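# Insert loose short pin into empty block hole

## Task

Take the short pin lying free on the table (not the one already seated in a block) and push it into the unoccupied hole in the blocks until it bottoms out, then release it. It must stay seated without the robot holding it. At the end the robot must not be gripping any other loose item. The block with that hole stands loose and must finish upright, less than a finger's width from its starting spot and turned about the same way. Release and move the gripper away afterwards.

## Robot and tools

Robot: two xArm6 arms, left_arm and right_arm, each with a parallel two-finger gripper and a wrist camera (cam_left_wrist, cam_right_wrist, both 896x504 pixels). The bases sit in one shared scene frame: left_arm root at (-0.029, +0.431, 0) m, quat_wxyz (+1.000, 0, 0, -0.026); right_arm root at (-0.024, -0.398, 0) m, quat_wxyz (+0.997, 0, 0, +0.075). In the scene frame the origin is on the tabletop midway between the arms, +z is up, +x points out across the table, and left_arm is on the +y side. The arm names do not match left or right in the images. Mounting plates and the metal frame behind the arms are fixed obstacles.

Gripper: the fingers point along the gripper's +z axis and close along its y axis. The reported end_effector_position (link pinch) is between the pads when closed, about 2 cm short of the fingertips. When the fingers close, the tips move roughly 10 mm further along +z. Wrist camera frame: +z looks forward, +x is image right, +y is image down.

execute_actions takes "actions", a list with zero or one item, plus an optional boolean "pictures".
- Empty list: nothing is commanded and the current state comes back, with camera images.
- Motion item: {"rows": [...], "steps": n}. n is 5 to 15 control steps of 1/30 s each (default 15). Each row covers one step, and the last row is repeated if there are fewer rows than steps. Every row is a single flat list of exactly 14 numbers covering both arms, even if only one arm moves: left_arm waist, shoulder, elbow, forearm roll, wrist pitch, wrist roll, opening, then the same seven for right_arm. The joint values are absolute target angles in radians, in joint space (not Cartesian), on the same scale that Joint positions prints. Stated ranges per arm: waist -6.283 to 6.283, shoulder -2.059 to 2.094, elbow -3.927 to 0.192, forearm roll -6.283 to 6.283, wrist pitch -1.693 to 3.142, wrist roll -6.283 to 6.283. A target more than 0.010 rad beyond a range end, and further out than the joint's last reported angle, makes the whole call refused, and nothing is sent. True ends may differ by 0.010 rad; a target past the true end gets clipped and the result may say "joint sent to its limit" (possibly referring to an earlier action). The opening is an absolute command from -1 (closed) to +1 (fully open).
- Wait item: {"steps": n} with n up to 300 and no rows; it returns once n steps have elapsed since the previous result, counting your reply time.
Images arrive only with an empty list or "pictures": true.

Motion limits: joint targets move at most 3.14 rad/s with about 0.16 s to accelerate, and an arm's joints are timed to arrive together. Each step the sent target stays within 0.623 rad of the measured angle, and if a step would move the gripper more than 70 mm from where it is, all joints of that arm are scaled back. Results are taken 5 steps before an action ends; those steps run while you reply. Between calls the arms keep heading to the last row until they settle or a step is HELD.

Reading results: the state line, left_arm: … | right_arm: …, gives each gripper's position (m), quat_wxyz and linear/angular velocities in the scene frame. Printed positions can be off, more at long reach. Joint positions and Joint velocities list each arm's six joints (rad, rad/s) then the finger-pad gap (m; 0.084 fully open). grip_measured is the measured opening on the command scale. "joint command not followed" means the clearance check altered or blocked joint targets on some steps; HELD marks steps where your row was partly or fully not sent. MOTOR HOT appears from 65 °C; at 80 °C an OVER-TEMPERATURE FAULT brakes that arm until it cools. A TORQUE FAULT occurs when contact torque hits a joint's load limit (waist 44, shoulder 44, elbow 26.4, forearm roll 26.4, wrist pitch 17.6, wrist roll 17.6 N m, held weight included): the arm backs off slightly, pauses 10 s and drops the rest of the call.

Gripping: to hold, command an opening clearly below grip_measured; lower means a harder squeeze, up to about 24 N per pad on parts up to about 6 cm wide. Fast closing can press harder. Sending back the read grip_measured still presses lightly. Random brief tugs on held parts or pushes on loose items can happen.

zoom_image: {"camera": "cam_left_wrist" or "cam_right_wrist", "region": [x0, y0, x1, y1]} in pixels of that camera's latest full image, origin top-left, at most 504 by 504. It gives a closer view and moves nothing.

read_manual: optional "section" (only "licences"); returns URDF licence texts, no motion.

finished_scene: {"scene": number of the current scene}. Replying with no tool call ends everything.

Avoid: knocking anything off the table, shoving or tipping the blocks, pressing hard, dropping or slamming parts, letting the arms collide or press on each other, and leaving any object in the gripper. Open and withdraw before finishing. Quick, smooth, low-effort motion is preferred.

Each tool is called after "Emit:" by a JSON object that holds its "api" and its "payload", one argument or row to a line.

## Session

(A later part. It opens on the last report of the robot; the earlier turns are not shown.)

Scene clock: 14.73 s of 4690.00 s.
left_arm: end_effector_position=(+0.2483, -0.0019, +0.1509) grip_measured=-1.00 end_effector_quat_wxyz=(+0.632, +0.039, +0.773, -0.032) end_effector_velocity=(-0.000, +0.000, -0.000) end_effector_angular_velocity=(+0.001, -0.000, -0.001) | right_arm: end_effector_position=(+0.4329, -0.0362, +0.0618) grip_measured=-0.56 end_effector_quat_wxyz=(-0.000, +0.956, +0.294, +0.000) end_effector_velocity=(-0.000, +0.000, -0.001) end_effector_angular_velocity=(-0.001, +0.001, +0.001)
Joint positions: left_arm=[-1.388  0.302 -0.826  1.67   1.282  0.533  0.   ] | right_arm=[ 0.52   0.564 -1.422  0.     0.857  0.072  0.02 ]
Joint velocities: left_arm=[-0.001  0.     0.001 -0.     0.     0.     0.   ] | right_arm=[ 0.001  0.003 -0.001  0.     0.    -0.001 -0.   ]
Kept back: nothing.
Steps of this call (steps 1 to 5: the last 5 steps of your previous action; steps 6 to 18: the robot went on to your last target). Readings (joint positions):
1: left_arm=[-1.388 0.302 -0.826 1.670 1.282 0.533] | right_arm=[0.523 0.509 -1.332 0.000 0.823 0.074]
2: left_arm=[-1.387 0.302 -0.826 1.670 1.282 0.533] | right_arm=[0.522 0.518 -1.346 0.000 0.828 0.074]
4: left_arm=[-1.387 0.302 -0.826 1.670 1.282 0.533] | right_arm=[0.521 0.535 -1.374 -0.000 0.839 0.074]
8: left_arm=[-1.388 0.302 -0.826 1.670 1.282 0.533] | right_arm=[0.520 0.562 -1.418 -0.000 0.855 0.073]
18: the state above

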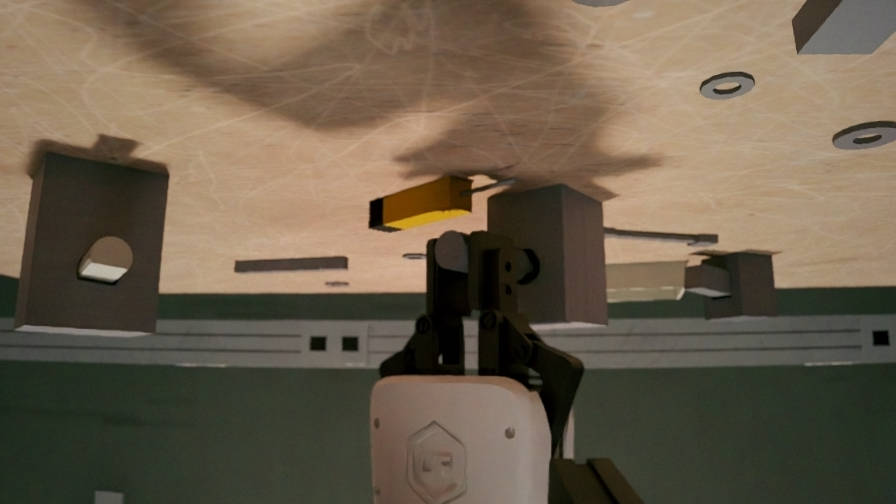

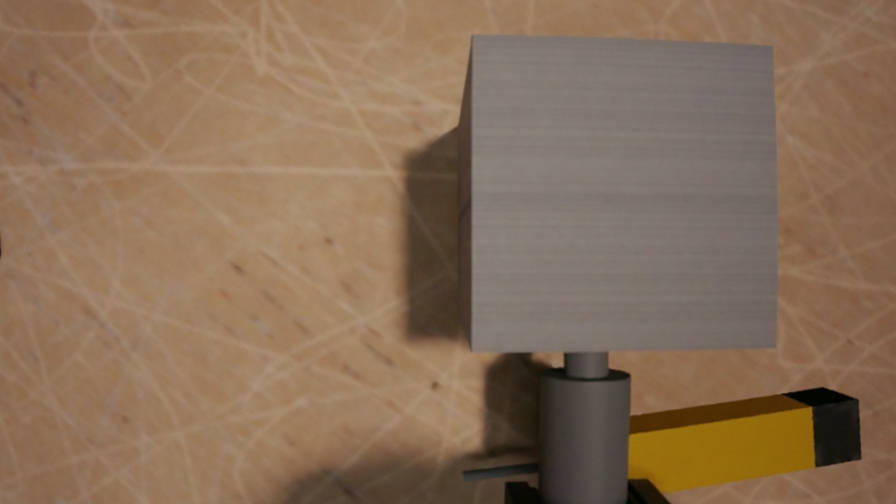

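Emit:
{"api": "execute_actions", "payload": {
  "actions": [
    {"rows": [[-1.3875,0.3019,-0.8262,1.670,1.2824,0.533,-1, 0.5209,0.5686,-1.4287,0,0.8601,0.0731,-1],[-1.3875,0.3019,-0.8262,1.670,1.2824,0.533,-1, 0.5208,0.5727,-1.4353,0,0.8627,0.0730,-1],[-1.3875,0.3019,-0.8262,1.670,1.2824,0.533,-1, 0.5206,0.5767,-1.4419,0,0.8653,0.0728,-1],[-1.3875,0.3019,-0.8262,1.670,1.2824,0.533,-1, 0.5205,0.5807,-1.4486,0,0.8679,0.0727,-1],[-1.3875,0.3019,-0.8262,1.670,1.2824,0.533,-1, 0.5203,0.5847,-1.4552,0,0.8705,0.0725,-1],[-1.3875,0.3019,-0.8262,1.670,1.2824,0.533,-1, 0.5202,0.5887,-1.4618,0,0.8731,0.0724,-1],[-1.3875,0.3019,-0.8262,1.670,1.2824,0.533,-1, 0.5200,0.5928,-1.4684,0,0.8757,0.0722,-1],[-1.3875,0.3019,-0.8262,1.670,1.2824,0.533,-1, 0.5199,0.5968,-1.4751,0,0.8783,0.0721,-1],[-1.3875,0.3019,-0.8262,1.670,1.2824,0.533,-1, 0.5197,0.6008,-1.4817,0,0.8809,0.0719,-1],[-1.3875,0.3019,-0.8262,1.670,1.2824,0.533,-1, 0.5196,0.6048,-1.4883,0,0.8835,0.0718,-1],[-1.3875,0.3019,-0.8262,1.670,1.2824,0.533,-1, 0.5194,0.6088,-1.4949,0,0.8861,0.0716,-1],[-1.3875,0.3019,-0.8262,1.670,1.2824,0.533,-1, 0.51925,0.61285,-1.50156,0,0.8887,0.07145,-1]], "steps": 15}
  ]
}}

Emit:
{"api": "execute_actions", "payload": {
  "actions": [
    {"steps": 15}
  ],
  "pictures": true
}}

Scene clock: 16.10 s of 4690.00 s.
left_arm: end_effector_position=(+0.2483, -0.0019, +0.1509) grip_measured=-1.00 end_effector_quat_wxyz=(+0.632, +0.039, +0.773, -0.032) end_effector_velocity=(+0.000, +0.001, -0.001) end_effector_angular_velocity=(+0.002, +0.000, +0.001) | right_arm: end_effector_position=(+0.4408, -0.0302, +0.0617) grip_measured=-0.56 end_effector_quat_wxyz=(-0.000, +0.956, +0.294, +0.000) end_effector_velocity=(+0.030, +0.021, -0.001) end_effector_angular_velocity=(+0.000, +0.003, -0.002)
Joint positions: left_arm=[-1.387  0.302 -0.826  1.67   1.282  0.533  0.   ] | right_arm=[ 0.52   0.596 -1.474 -0.     0.878  0.072  0.02 ]
Joint velocities: left_arm=[ 0.     0.     0.002 -0.    -0.     0.     0.   ] | right_arm=[-0.004  0.121 -0.197  0.002  0.077 -0.004  0.   ]
Steps of this call (steps 1 to 15: the robot went on to your last target; steps 16 to 31: nothing new was sent; steps 32 to 41: the first 10 steps of this action). Readings (joint positions):
32: left_arm=[-1.387 0.302 -0.826 1.670 1.282 0.533] | right_arm=[0.520 0.565 -1.422 0.000 0.858 0.072]
33: left_arm=[-1.388 0.302 -0.826 1.670 1.282 0.533] | right_arm=[0.520 0.566 -1.425 -0.000 0.859 0.073]
35: left_arm=[-1.387 0.302 -0.826 1.670 1.282 0.533] | right_arm=[0.521 0.572 -1.435 0.000 0.863 0.073]
39: left_arm=[-1.388 0.302 -0.826 1.670 1.282 0.533] | right_arm=[0.520 0.588 -1.461 -0.000 0.873 0.072]
41: the state above

Scene clock: 16.60 s of 4690.00 s.
left_arm: end_effector_position=(+0.2483, -0.0019, +0.1509) grip_measured=-1.00 end_effector_quat_wxyz=(+0.632, +0.039, +0.773, -0.032) end_effector_velocity=(-0.000, -0.000, +0.000) end_effector_angular_velocity=(+0.000, -0.000, -0.001) | right_arm: end_effector_position=(+0.4450, -0.0274, +0.0617) grip_measured=-0.56 end_effector_quat_wxyz=(+0.000, +0.956, +0.294, +0.000) end_effector_velocity=(+0.000, +0.000, +0.001) end_effector_angular_velocity=(+0.001, -0.001, -0.001)
Joint positions: left_arm=[-1.387  0.302 -0.826  1.67   1.282  0.533  0.   ] | right_arm=[ 0.519  0.613 -1.501  0.     0.889  0.071  0.02 ]
Joint velocities: left_arm=[-0.001 -0.001  0.     0.    -0.     0.     0.   ] | right_arm=[-0.    -0.001 -0.001  0.    -0.     0.    -0.   ]
Kept back: nothing.
Steps of this call (steps 1 to 5: the last 5 steps of your previous action; steps 6 to 15: the robot went on to your last target). Readings (joint positions):
1: left_arm=[-1.387 0.302 -0.826 1.670 1.282 0.533] | right_arm=[0.520 0.600 -1.481 -0.000 0.880 0.072]
2: left_arm=[-1.387 0.302 -0.826 1.670 1.282 0.533] | right_arm=[0.520 0.604 -1.487 -0.000 0.883 0.072]
4: left_arm=[-1.387 0.302 -0.826 1.670 1.282 0.533] | right_arm=[0.519 0.611 -1.498 -0.000 0.887 0.072]
8: left_arm=[-1.387 0.302 -0.826 1.670 1.282 0.533] | right_arm=[0.519 0.613 -1.501 0.000 0.889 0.071]
15: the state above

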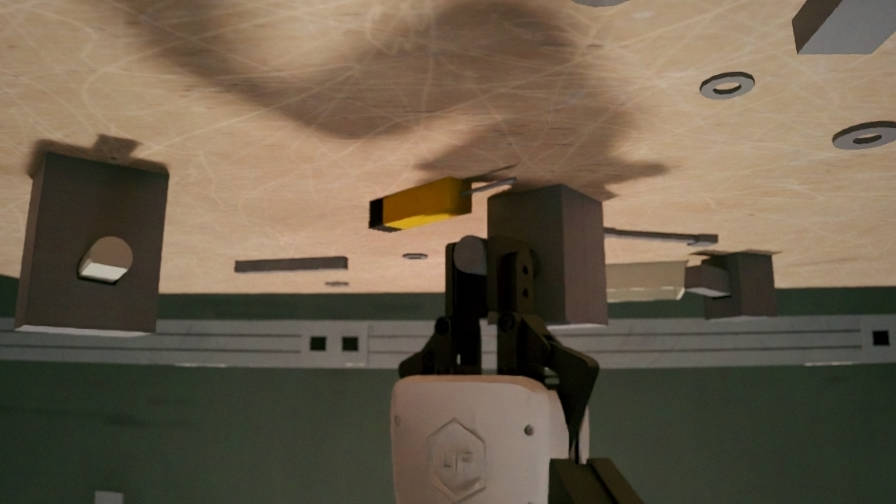

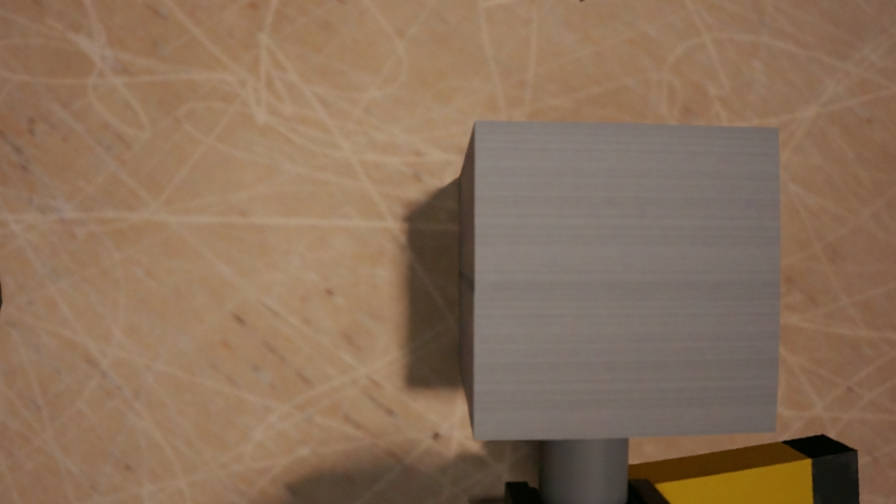

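Emit:
{"api": "execute_actions", "payload": {
  "actions": []
}}

Scene clock: 17.10 s of 4690.00 s.
left_arm: end_effector_position=(+0.2483, -0.0019, +0.1509) grip_measured=-1.00 end_effector_quat_wxyz=(+0.632, +0.039, +0.773, -0.032) end_effector_velocity=(+0.001, +0.000, +0.000) end_effector_angular_velocity=(-0.001, +0.000, +0.001) | right_arm: end_effector_position=(+0.4450, -0.0274, +0.0617) grip_measured=-0.56 end_effector_quat_wxyz=(+0.000, +0.956, +0.294, +0.000) end_effector_velocity=(+0.000, -0.000, +0.001) end_effector_angular_velocity=(+0.001, -0.001, +0.000)
Joint positions: left_arm=[-1.387  0.302 -0.826  1.67   1.282  0.533  0.   ] | right_arm=[ 0.519  0.613 -1.502  0.     0.889  0.071  0.02 ]
Joint velocities: left_arm=[ 0.001 -0.001  0.    -0.    -0.    -0.001  0.   ] | right_arm=[-0.    -0.001  0.    -0.    -0.001 -0.001  0.   ]
Kept back: nothing.
Steps of this call (steps 1 to 15: the robot went on to your last target). Readings (joint positions):
1: left_arm=[-1.387 0.302 -0.826 1.670 1.282 0.533] | right_arm=[0.519 0.613 -1.501 0.000 0.889 0.071]
2: left_arm=[-1.387 0.302 -0.826 1.670 1.282 0.533] | right_arm=[0.519 0.613 -1.501 0.000 0.889 0.071]
4: left_arm=[-1.387 0.302 -0.826 1.670 1.282 0.533] | right_arm=[0.519 0.613 -1.502 0.000 0.889 0.071]
8: left_arm=[-1.388 0.302 -0.826 1.670 1.282 0.533] | right_arm=[0.519 0.613 -1.502 0.000 0.889 0.071]
15: the state above
All arms were judged still, so your last target was given up. Only a new action makes them travel on or press farther. Fingers that are still opening or closing keep moving.

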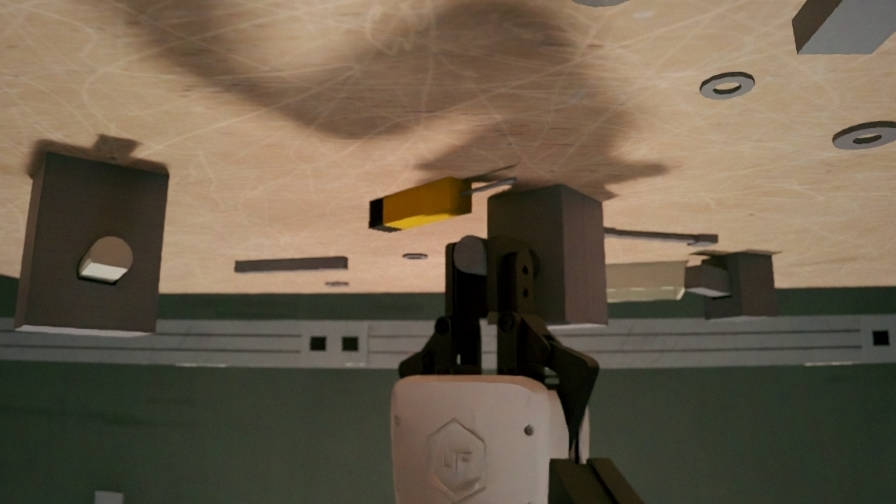

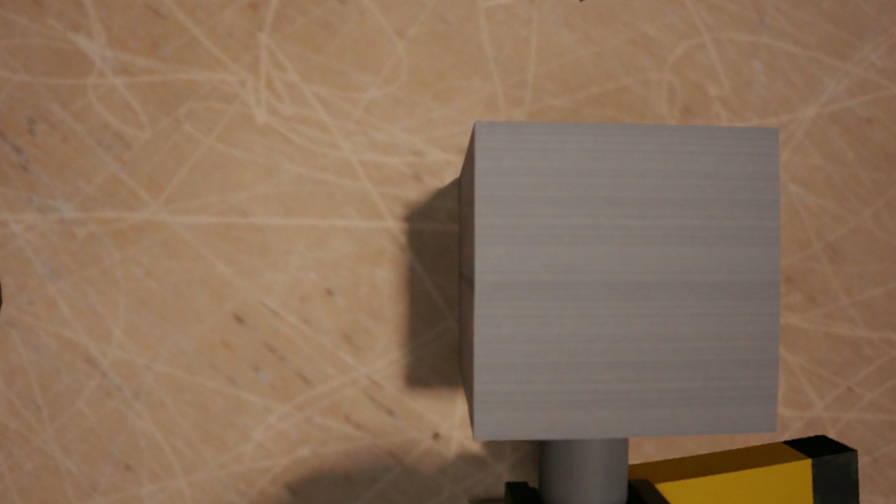

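Emit:
{"api": "execute_actions", "payload": {
  "actions": [
    {"rows": [[-1.3875,0.3019,-0.8262,1.670,1.2824,0.533,-1,0.51919,0.6145,-1.5043,0,0.8898,0.07139,-1],[-1.3875,0.3019,-0.8262,1.670,1.2824,0.533,-1,0.51913,0.61616,-1.50706,0,0.8909,0.07133,-1],[-1.3875,0.3019,-0.8262,1.670,1.2824,0.533,-1,0.51907,0.61781,-1.50982,0,0.89201,0.07127,-1],[-1.3875,0.3019,-0.8262,1.670,1.2824,0.533,-1,0.51901,0.61947,-1.51257,0,0.8931,0.07121,-1],[-1.3875,0.3019,-0.8262,1.670,1.2824,0.533,-1,0.51895,0.62112,-1.51532,0,0.8942,0.07115,-1],[-1.3875,0.3019,-0.8262,1.670,1.2824,0.533,-1,0.5189,0.62278,-1.51808,0,0.8953,0.0711,-1],[-1.3875,0.3019,-0.8262,1.670,1.2824,0.533,-1,0.51884,0.62443,-1.52083,0,0.8964,0.07104,-1],[-1.3875,0.3019,-0.8262,1.670,1.2824,0.533,-1,0.51878,0.62609,-1.52358,0,0.89749,0.07098,-1],[-1.3875,0.3019,-0.8262,1.670,1.2824,0.533,-1,0.51872,0.62774,-1.52633,0,0.89859,0.07092,-1],[-1.3875,0.3019,-0.8262,1.670,1.2824,0.533,-1,0.51866,0.62939,-1.52909,0,0.8997,0.07086,-1],[-1.3875,0.3019,-0.8262,1.670,1.2824,0.533,-1,0.5186,0.63105,-1.53184,0,0.90079,0.0708,-1],[-1.3875,0.3019,-0.8262,1.670,1.2824,0.533,-1,0.51854,0.6327,-1.53459,0,0.90189,0.07074,-1]], "steps": 15}
  ]
}}

Emit:
{"api": "execute_actions", "payload": {
  "actions": [
    {"steps": 10}
  ],
  "pictures": true
}}

Scene clock: 18.20 s of 4690.00 s.
left_arm: end_effector_position=(+0.2483, -0.0019, +0.1509) grip_measured=-1.00 end_effector_quat_wxyz=(+0.632, +0.039, +0.773, -0.032) end_effector_velocity=(-0.001, +0.000, -0.001) end_effector_angular_velocity=(+0.002, +0.000, -0.001) | right_arm: end_effector_position=(+0.4483, -0.0251, +0.0617) grip_measured=-0.56 end_effector_quat_wxyz=(+0.000, +0.956, +0.294, +0.000) end_effector_velocity=(+0.012, +0.009, -0.000) end_effector_angular_velocity=(+0.001, +0.001, -0.001)
Joint positions: left_arm=[-1.388  0.302 -0.826  1.67   1.282  0.533  0.   ] | right_arm=[ 0.519  0.626 -1.523 -0.     0.897  0.071  0.02 ]
Joint velocities: left_arm=[-0.001  0.     0.002  0.     0.    -0.     0.   ] | right_arm=[-0.002  0.049 -0.082  0.002  0.032 -0.002 -0.   ]
Steps of this call (steps 1 to 23: nothing new was sent; steps 24 to 33: the first 10 steps of this action). Readings (joint positions):
24: left_arm=[-1.387 0.302 -0.826 1.670 1.282 0.533] | right_arm=[0.519 0.613 -1.502 0.000 0.889 0.071]
25: left_arm=[-1.388 0.302 -0.826 1.670 1.282 0.533] | right_arm=[0.519 0.614 -1.503 0.000 0.889 0.071]
27: left_arm=[-1.387 0.302 -0.826 1.670 1.282 0.533] | right_arm=[0.519 0.616 -1.507 0.000 0.891 0.071]
31: left_arm=[-1.387 0.302 -0.826 1.670 1.282 0.533] | right_arm=[0.519 0.623 -1.518 -0.000 0.895 0.071]
33: the state above

Scene clock: 18.53 s of 4690.00 s.
left_arm: end_effector_position=(+0.2483, -0.0019, +0.1509) grip_measured=-1.00 end_effector_quat_wxyz=(+0.632, +0.039, +0.773, -0.032) end_effector_velocity=(+0.000, +0.000, -0.000) end_effector_angular_velocity=(+0.000, +0.000, +0.000) | right_arm: end_effector_position=(+0.4499, -0.0241, +0.0616) grip_measured=-0.56 end_effector_quat_wxyz=(+0.000, +0.956, +0.294, -0.000) end_effector_velocity=(+0.000, +0.000, -0.001) end_effector_angular_velocity=(-0.000, -0.000, +0.001)
Joint positions: left_arm=[-1.388  0.302 -0.826  1.67   1.282  0.533  0.   ] | right_arm=[ 0.519  0.633 -1.534  0.     0.902  0.071  0.02 ]
Joint velocities: left_arm=[ 0.     0.001 -0.     0.    -0.    -0.001  0.   ] | right_arm=[-0.     0.001 -0.001 -0.    -0.    -0.    -0.   ]
Kept back: nothing.
Steps of this call (steps 1 to 5: the last 5 steps of your previous action; steps 6 to 10: the robot went on to your last target). Readings (joint positions):
1: left_arm=[-1.387 0.302 -0.826 1.670 1.282 0.533] | right_arm=[0.519 0.628 -1.526 0.000 0.899 0.071]
2: left_arm=[-1.387 0.302 -0.826 1.670 1.282 0.533] | right_arm=[0.519 0.629 -1.529 0.000 0.900 0.071]
4: left_arm=[-1.387 0.302 -0.826 1.670 1.282 0.533] | right_arm=[0.519 0.632 -1.533 0.000 0.902 0.071]
8: left_arm=[-1.387 0.302 -0.826 1.670 1.282 0.533] | right_arm=[0.519 0.633 -1.534 0.000 0.902 0.071]
10: the state above

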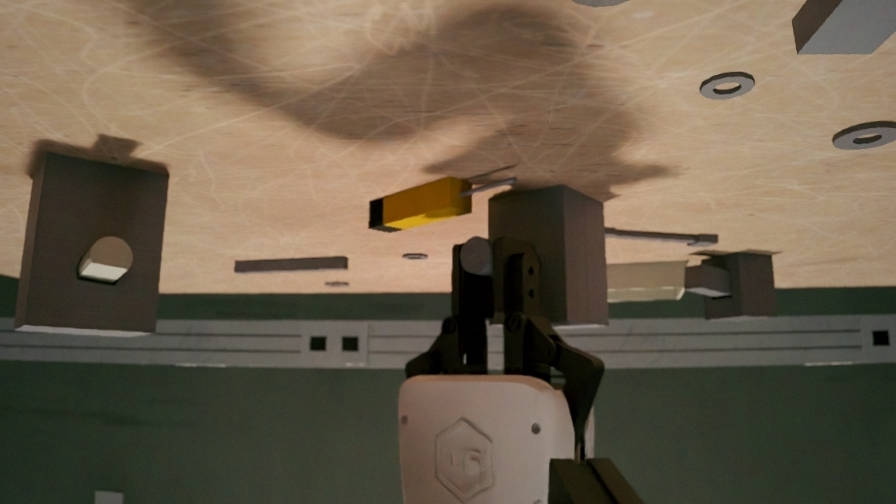

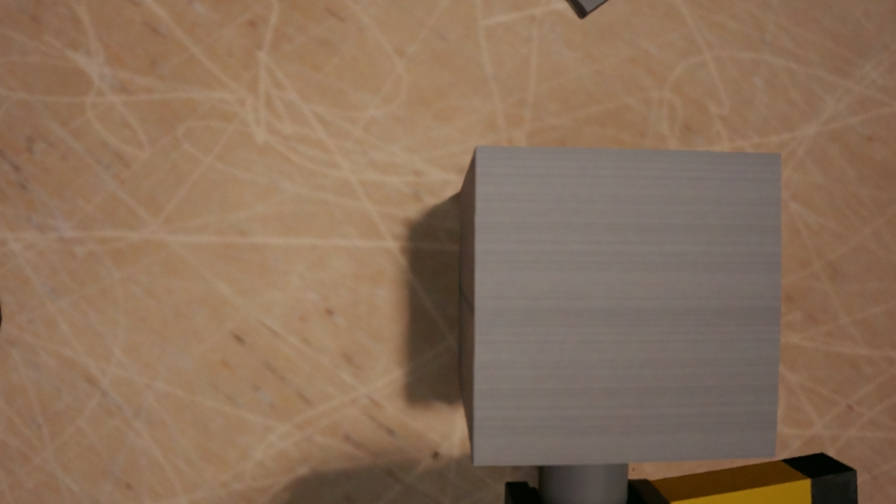

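Emit:
{"api": "zoom_image", "payload": {
  "camera": "cam_right_wrist",
  "region": [420, 130, 620, 504]
}}

Emit:
{"api": "zoom_image", "payload": {
  "camera": "cam_left_wrist",
  "region": [430, 170, 630, 340]
}}

Region (420, 130, 620, 504) of cam_right_wrist's 896x504 image, scaled by 1.348, with more detail than that image has; it fills the left 270 columns of this view, and the rest is white.

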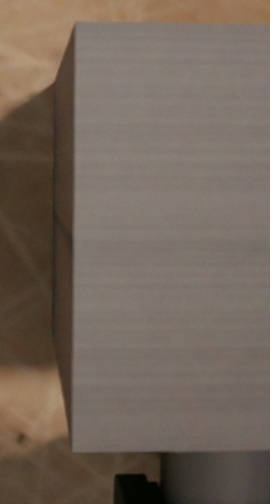

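Region (430, 170, 630, 340) of cam_left_wrist's 896x504 image, scaled by 2.520, with more detail than that image has; it fills the top 428 rows of this view, and the rest is white.

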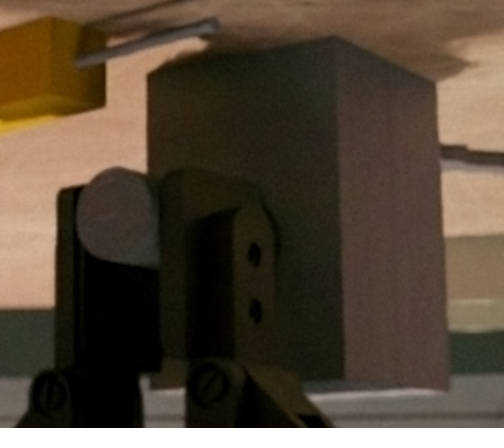

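Emit:
{"api": "execute_actions", "payload": {
  "actions": [
    {"rows": [[-1.3875,0.3019,-0.8262,1.670,1.2824,0.533,-1,0.5185,0.6340,-1.5367,0,0.9027,0.0707,-1],[-1.3875,0.3019,-0.8262,1.670,1.2824,0.533,-1,0.51845,0.6353,-1.5388,0,0.9035,0.07065,-1],[-1.3875,0.3019,-0.8262,1.670,1.2824,0.533,-1,0.5184,0.6366,-1.5409,0,0.9043,0.0706,-1],[-1.3875,0.3019,-0.8262,1.670,1.2824,0.533,-1,0.51836,0.6378,-1.5430,0,0.9052,0.07056,-1]], "steps": 14}
  ],
  "pictures": true
}}

Scene clock: 19.63 s of 4690.00 s.
left_arm: end_effector_position=(+0.2483, -0.0019, +0.1509) grip_measured=-1.00 end_effector_quat_wxyz=(+0.632, +0.039, +0.773, -0.032) end_effector_velocity=(-0.000, +0.000, +0.000) end_effector_angular_velocity=(-0.000, -0.000, -0.000) | right_arm: end_effector_position=(+0.4513, -0.0232, +0.0617) grip_measured=-0.56 end_effector_quat_wxyz=(+0.000, +0.956, +0.294, +0.000) end_effector_velocity=(-0.000, -0.000, -0.001) end_effector_angular_velocity=(-0.002, +0.002, -0.000)
Joint positions: left_arm=[-1.388  0.302 -0.826  1.67   1.282  0.533  0.   ] | right_arm=[ 0.518  0.638 -1.543 -0.     0.905  0.071  0.02 ]
Joint velocities: left_arm=[-0.001 -0.001  0.001 -0.     0.    -0.     0.   ] | right_arm=[ 0.     0.003 -0.002 -0.     0.002  0.001  0.   ]
Steps of this call (steps 1 to 24: the robot went on to your last target; steps 25 to 33: the first 9 steps of this action). Readings (joint positions):
25: left_arm=[-1.388 0.302 -0.826 1.670 1.282 0.533] | right_arm=[0.519 0.633 -1.535 0.000 0.902 0.071]
26: left_arm=[-1.388 0.302 -0.826 1.670 1.282 0.533] | right_arm=[0.519 0.633 -1.536 -0.000 0.902 0.071]
28: left_arm=[-1.388 0.302 -0.826 1.670 1.282 0.533] | right_arm=[0.518 0.635 -1.539 -0.000 0.904 0.071]
32: left_arm=[-1.388 0.302 -0.826 1.670 1.282 0.533] | right_arm=[0.518 0.638 -1.543 -0.000 0.905 0.071]
33: the state above

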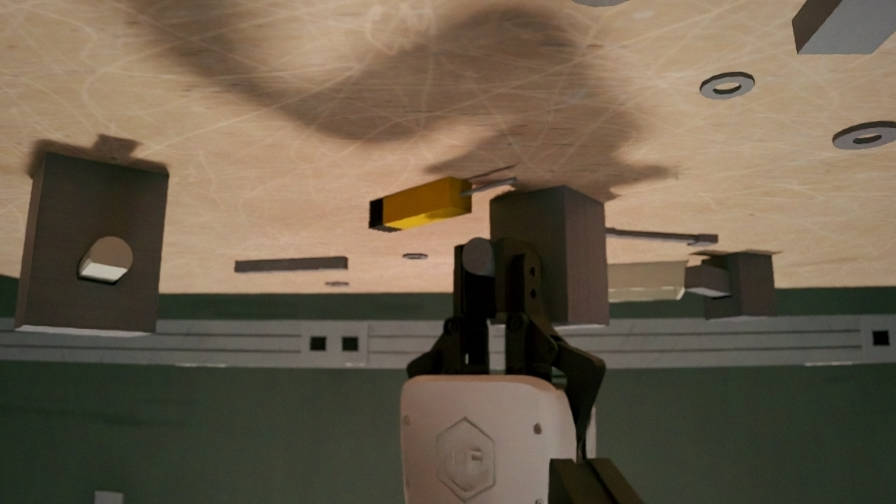

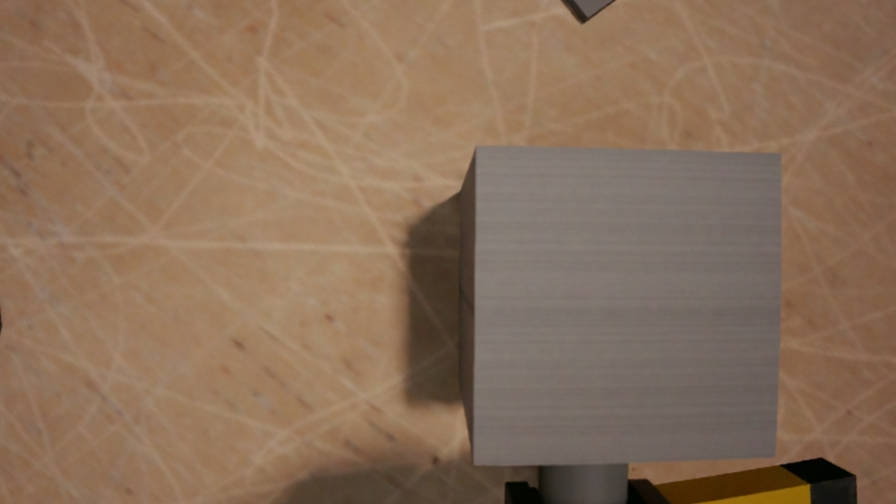

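Emit:
{"api": "execute_actions", "payload": {
  "actions": [
    {"rows": [[-1.3875,0.3019,-0.8262,1.670,1.2824,0.533,-1,0.51836,0.6378,-1.5430,0,0.9052,0.07056,-0.6],[-1.3875,0.3019,-0.8262,1.670,1.2824,0.533,-1,0.51836,0.6378,-1.5430,0,0.9052,0.07056,-0.45],[-1.3875,0.3019,-0.8262,1.670,1.2824,0.533,-1,0.51836,0.6378,-1.5430,0,0.9052,0.07056,-0.3],[-1.3875,0.3019,-0.8262,1.670,1.2824,0.533,-1,0.51836,0.6378,-1.5430,0,0.9052,0.07056,-0.15],[-1.3875,0.3019,-0.8262,1.670,1.2824,0.533,-1,0.51836,0.6378,-1.5430,0,0.9052,0.07056,0.0]], "steps": 12}
  ]
}}

Emit:
{"api": "execute_actions", "payload": {
  "actions": [
    {"rows": [[-1.3875,0.3019,-0.8262,1.670,1.2824,0.533,-1,0.51836,0.633,-1.5450,0,0.912,0.07056,0],[-1.3875,0.3019,-0.8262,1.670,1.2824,0.533,-1,0.51836,0.625,-1.5485,0,0.9235,0.07056,0],[-1.3875,0.3019,-0.8262,1.670,1.2824,0.533,-1,0.51836,0.615,-1.5530,0,0.938,0.07056,0],[-1.3875,0.3019,-0.8262,1.670,1.2824,0.533,-1,0.51836,0.604,-1.5585,0,0.9545,0.07056,0],[-1.3875,0.3019,-0.8262,1.670,1.2824,0.533,-1,0.51836,0.592,-1.5650,0,0.973,0.07056,0],[-1.3875,0.3019,-0.8262,1.670,1.2824,0.533,-1,0.51836,0.580,-1.5720,0,0.992,0.07056,0],[-1.3875,0.3019,-0.8262,1.670,1.2824,0.533,-1,0.51836,0.5687,-1.5791,0,1.0104,0.07056,0],[-1.3875,0.3019,-0.8262,1.670,1.2824,0.533,-1,0.51836,0.558,-1.590,0,1.032,0.07056,0],[-1.3875,0.3019,-0.8262,1.670,1.2824,0.533,-1,0.51836,0.548,-1.601,0,1.053,0.07056,0],[-1.3875,0.3019,-0.8262,1.670,1.2824,0.533,-1,0.51836,0.538,-1.613,0,1.075,0.07056,0],[-1.3875,0.3019,-0.8262,1.670,1.2824,0.533,-1,0.51836,0.529,-1.625,0,1.096,0.07056,0],[-1.3875,0.3019,-0.8262,1.670,1.2824,0.533,-1,0.51836,0.522,-1.635,0,1.113,0.07056,0],[-1.3875,0.3019,-0.8262,1.670,1.2824,0.533,-1,0.51836,0.518,-1.641,0,1.123,0.07056,0],[-1.3875,0.3019,-0.8262,1.670,1.2824,0.533,-1,0.51836,0.516,-1.6444,0,1.1284,0.07056,0]], "steps": 15}
  ]
}}

Emit:
{"api": "execute_actions", "payload": {
  "actions": [
    {"steps": 10}
  ],
  "pictures": true
}}

Scene clock: 20.63 s of 4690.00 s.
left_arm: end_effector_position=(+0.2483, -0.0019, +0.1509) grip_measured=-1.00 end_effector_quat_wxyz=(+0.632, +0.039, +0.773, -0.032) end_effector_velocity=(-0.001, -0.000, +0.000) end_effector_angular_velocity=(-0.001, +0.000, -0.002) | right_arm: end_effector_position=(+0.4519, -0.0226, +0.0628) grip_measured=-0.02 end_effector_quat_wxyz=(-0.000, +0.956, +0.294, +0.001) end_effector_velocity=(-0.003, -0.002, -0.005) end_effector_angular_velocity=(-0.007, +0.010, +0.000)
Joint positions: left_arm=[-1.387  0.302 -0.826  1.67   1.282  0.533  0.   ] | right_arm=[ 0.518  0.637 -1.544  0.     0.905  0.071  0.043]
Joint velocities: left_arm=[-0.002 -0.     0.    -0.    -0.    -0.001  0.   ] | right_arm=[ 0.     0.004  0.006  0.001  0.003 -0.     0.008]
Steps of this call (steps 1 to 5: the last 5 steps of your previous action; steps 6 to 15: the robot went on to your last target; steps 16 to 23: nothing new was sent; steps 24 to 30: the first 7 steps of this action). Readings (joint positions):
24: left_arm=[-1.387 0.302 -0.826 1.670 1.282 0.533] | right_arm=[0.518 0.638 -1.543 -0.000 0.905 0.071]
25: left_arm=[-1.387 0.302 -0.826 1.670 1.282 0.533] | right_arm=[0.518 0.638 -1.543 0.000 0.905 0.071]
27: left_arm=[-1.387 0.302 -0.826 1.670 1.282 0.533] | right_arm=[0.518 0.637 -1.544 0.000 0.905 0.071]
30: the state above

Scene clock: 21.13 s of 4690.00 s.
left_arm: end_effector_position=(+0.2483, -0.0019, +0.1509) grip_measured=-1.00 end_effector_quat_wxyz=(+0.632, +0.039, +0.773, -0.032) end_effector_velocity=(-0.000, -0.000, -0.000) end_effector_angular_velocity=(+0.001, -0.000, -0.000) | right_arm: end_effector_position=(+0.4521, -0.0225, +0.1167) grip_measured=-0.01 end_effector_quat_wxyz=(-0.001, +0.956, +0.294, +0.001) end_effector_velocity=(+0.005, +0.003, +0.269) end_effector_angular_velocity=(+0.012, -0.015, +0.001)
Joint positions: left_arm=[-1.387  0.302 -0.826  1.67   1.282  0.533  0.   ] | right_arm=[ 0.518  0.562 -1.588 -0.     1.023  0.071  0.044]
Joint velocities: left_arm=[-0.001  0.001 -0.     0.     0.    -0.     0.   ] | right_arm=[-0.    -0.318 -0.297  0.     0.596 -0.001 -0.   ]
Steps of this call (steps 1 to 5: the last 5 steps of your previous action; steps 6 to 15: the first 10 steps of this action). Readings (joint positions):
6: left_arm=[-1.387 0.302 -0.826 1.670 1.282 0.533] | right_arm=[0.518 0.637 -1.543 0.000 0.906 0.071]
7: left_arm=[-1.388 0.302 -0.826 1.670 1.282 0.533] | right_arm=[0.518 0.636 -1.543 0.000 0.909 0.071]
9: left_arm=[-1.387 0.302 -0.826 1.670 1.282 0.533] | right_arm=[0.518 0.627 -1.547 0.000 0.925 0.071]
13: left_arm=[-1.387 0.302 -0.826 1.670 1.282 0.533] | right_arm=[0.518 0.585 -1.570 -0.000 0.985 0.071]
15: the state above

Scene clock: 21.47 s of 4690.00 s.
left_arm: end_effector_position=(+0.2483, -0.0019, +0.1509) grip_measured=-1.00 end_effector_quat_wxyz=(+0.632, +0.039, +0.773, -0.032) end_effector_velocity=(+0.001, -0.000, +0.001) end_effector_angular_velocity=(-0.002, -0.000, +0.001) | right_arm: end_effector_position=(+0.4509, -0.0234, +0.1589) grip_measured=-0.01 end_effector_quat_wxyz=(+0.000, +0.956, +0.294, -0.001) end_effector_velocity=(-0.014, -0.011, -0.033) end_effector_angular_velocity=(-0.048, +0.063, -0.001)
Joint positions: left_arm=[-1.387  0.302 -0.826  1.67   1.282  0.533  0.   ] | right_arm=[ 0.518  0.517 -1.643  0.     1.128  0.071  0.044]
Joint velocities: left_arm=[ 0.001 -0.002 -0.001  0.    -0.     0.     0.   ] | right_arm=[-0.     0.03   0.032  0.001  0.017  0.    -0.   ]
Kept back: nothing.
Steps of this call (steps 1 to 5: the last 5 steps of your previous action; steps 6 to 10: the robot went on to your last target). Readings (joint positions):
1: left_arm=[-1.388 0.302 -0.826 1.670 1.282 0.533] | right_arm=[0.518 0.552 -1.598 -0.000 1.043 0.071]
2: left_arm=[-1.387 0.302 -0.826 1.670 1.282 0.533] | right_arm=[0.518 0.542 -1.609 -0.000 1.064 0.071]
4: left_arm=[-1.388 0.302 -0.826 1.670 1.282 0.533] | right_arm=[0.518 0.525 -1.631 -0.000 1.101 0.071]
8: left_arm=[-1.387 0.302 -0.826 1.670 1.282 0.533] | right_arm=[0.518 0.515 -1.645 -0.000 1.126 0.071]
10: the state above

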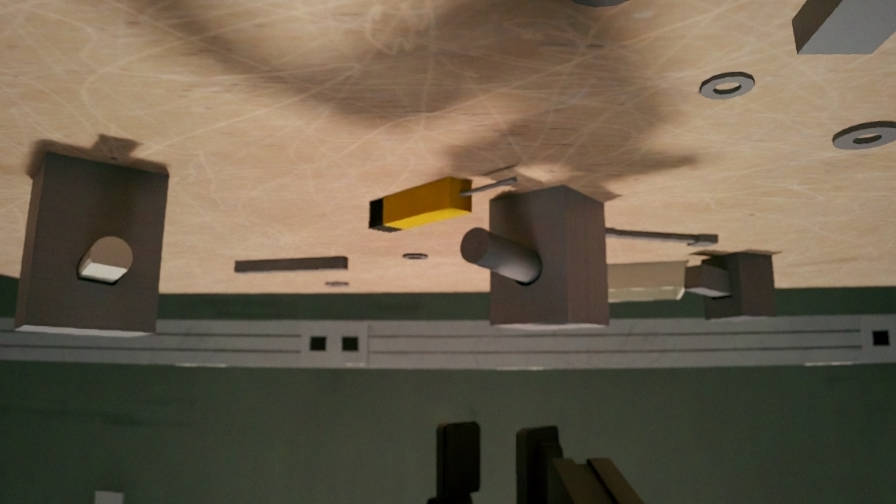

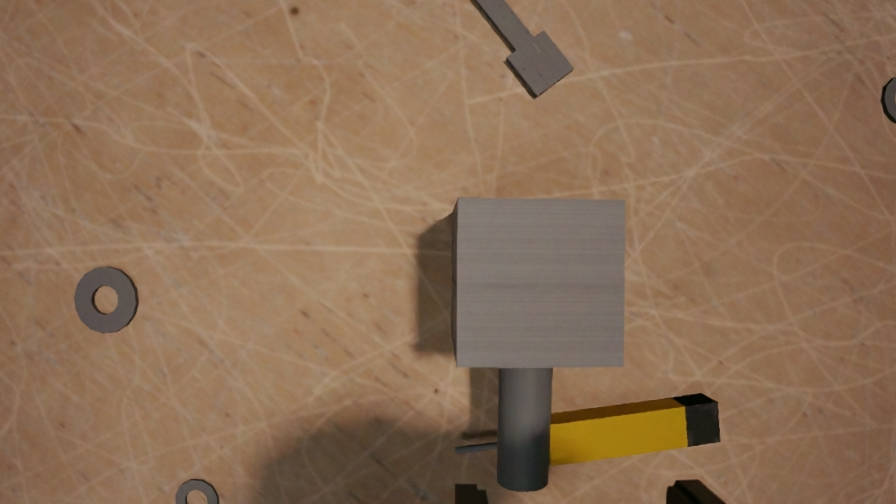

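Emit:
{"api": "zoom_image", "payload": {
  "camera": "cam_left_wrist",
  "region": [440, 200, 580, 310]
}}

Region (440, 200, 580, 310) of cam_left_wrist's 896x504 image, scaled by 3.600, with more detail than that image has; it fills the top 396 rows of this view, and the rest is white.

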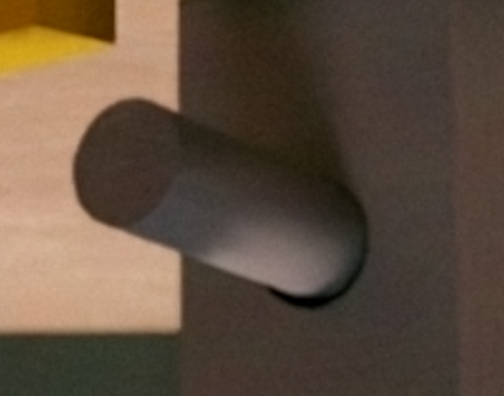

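Emit:
{"api": "finished_scene", "payload": {
  "scene": 2
}}

The scene is finished: the task was done.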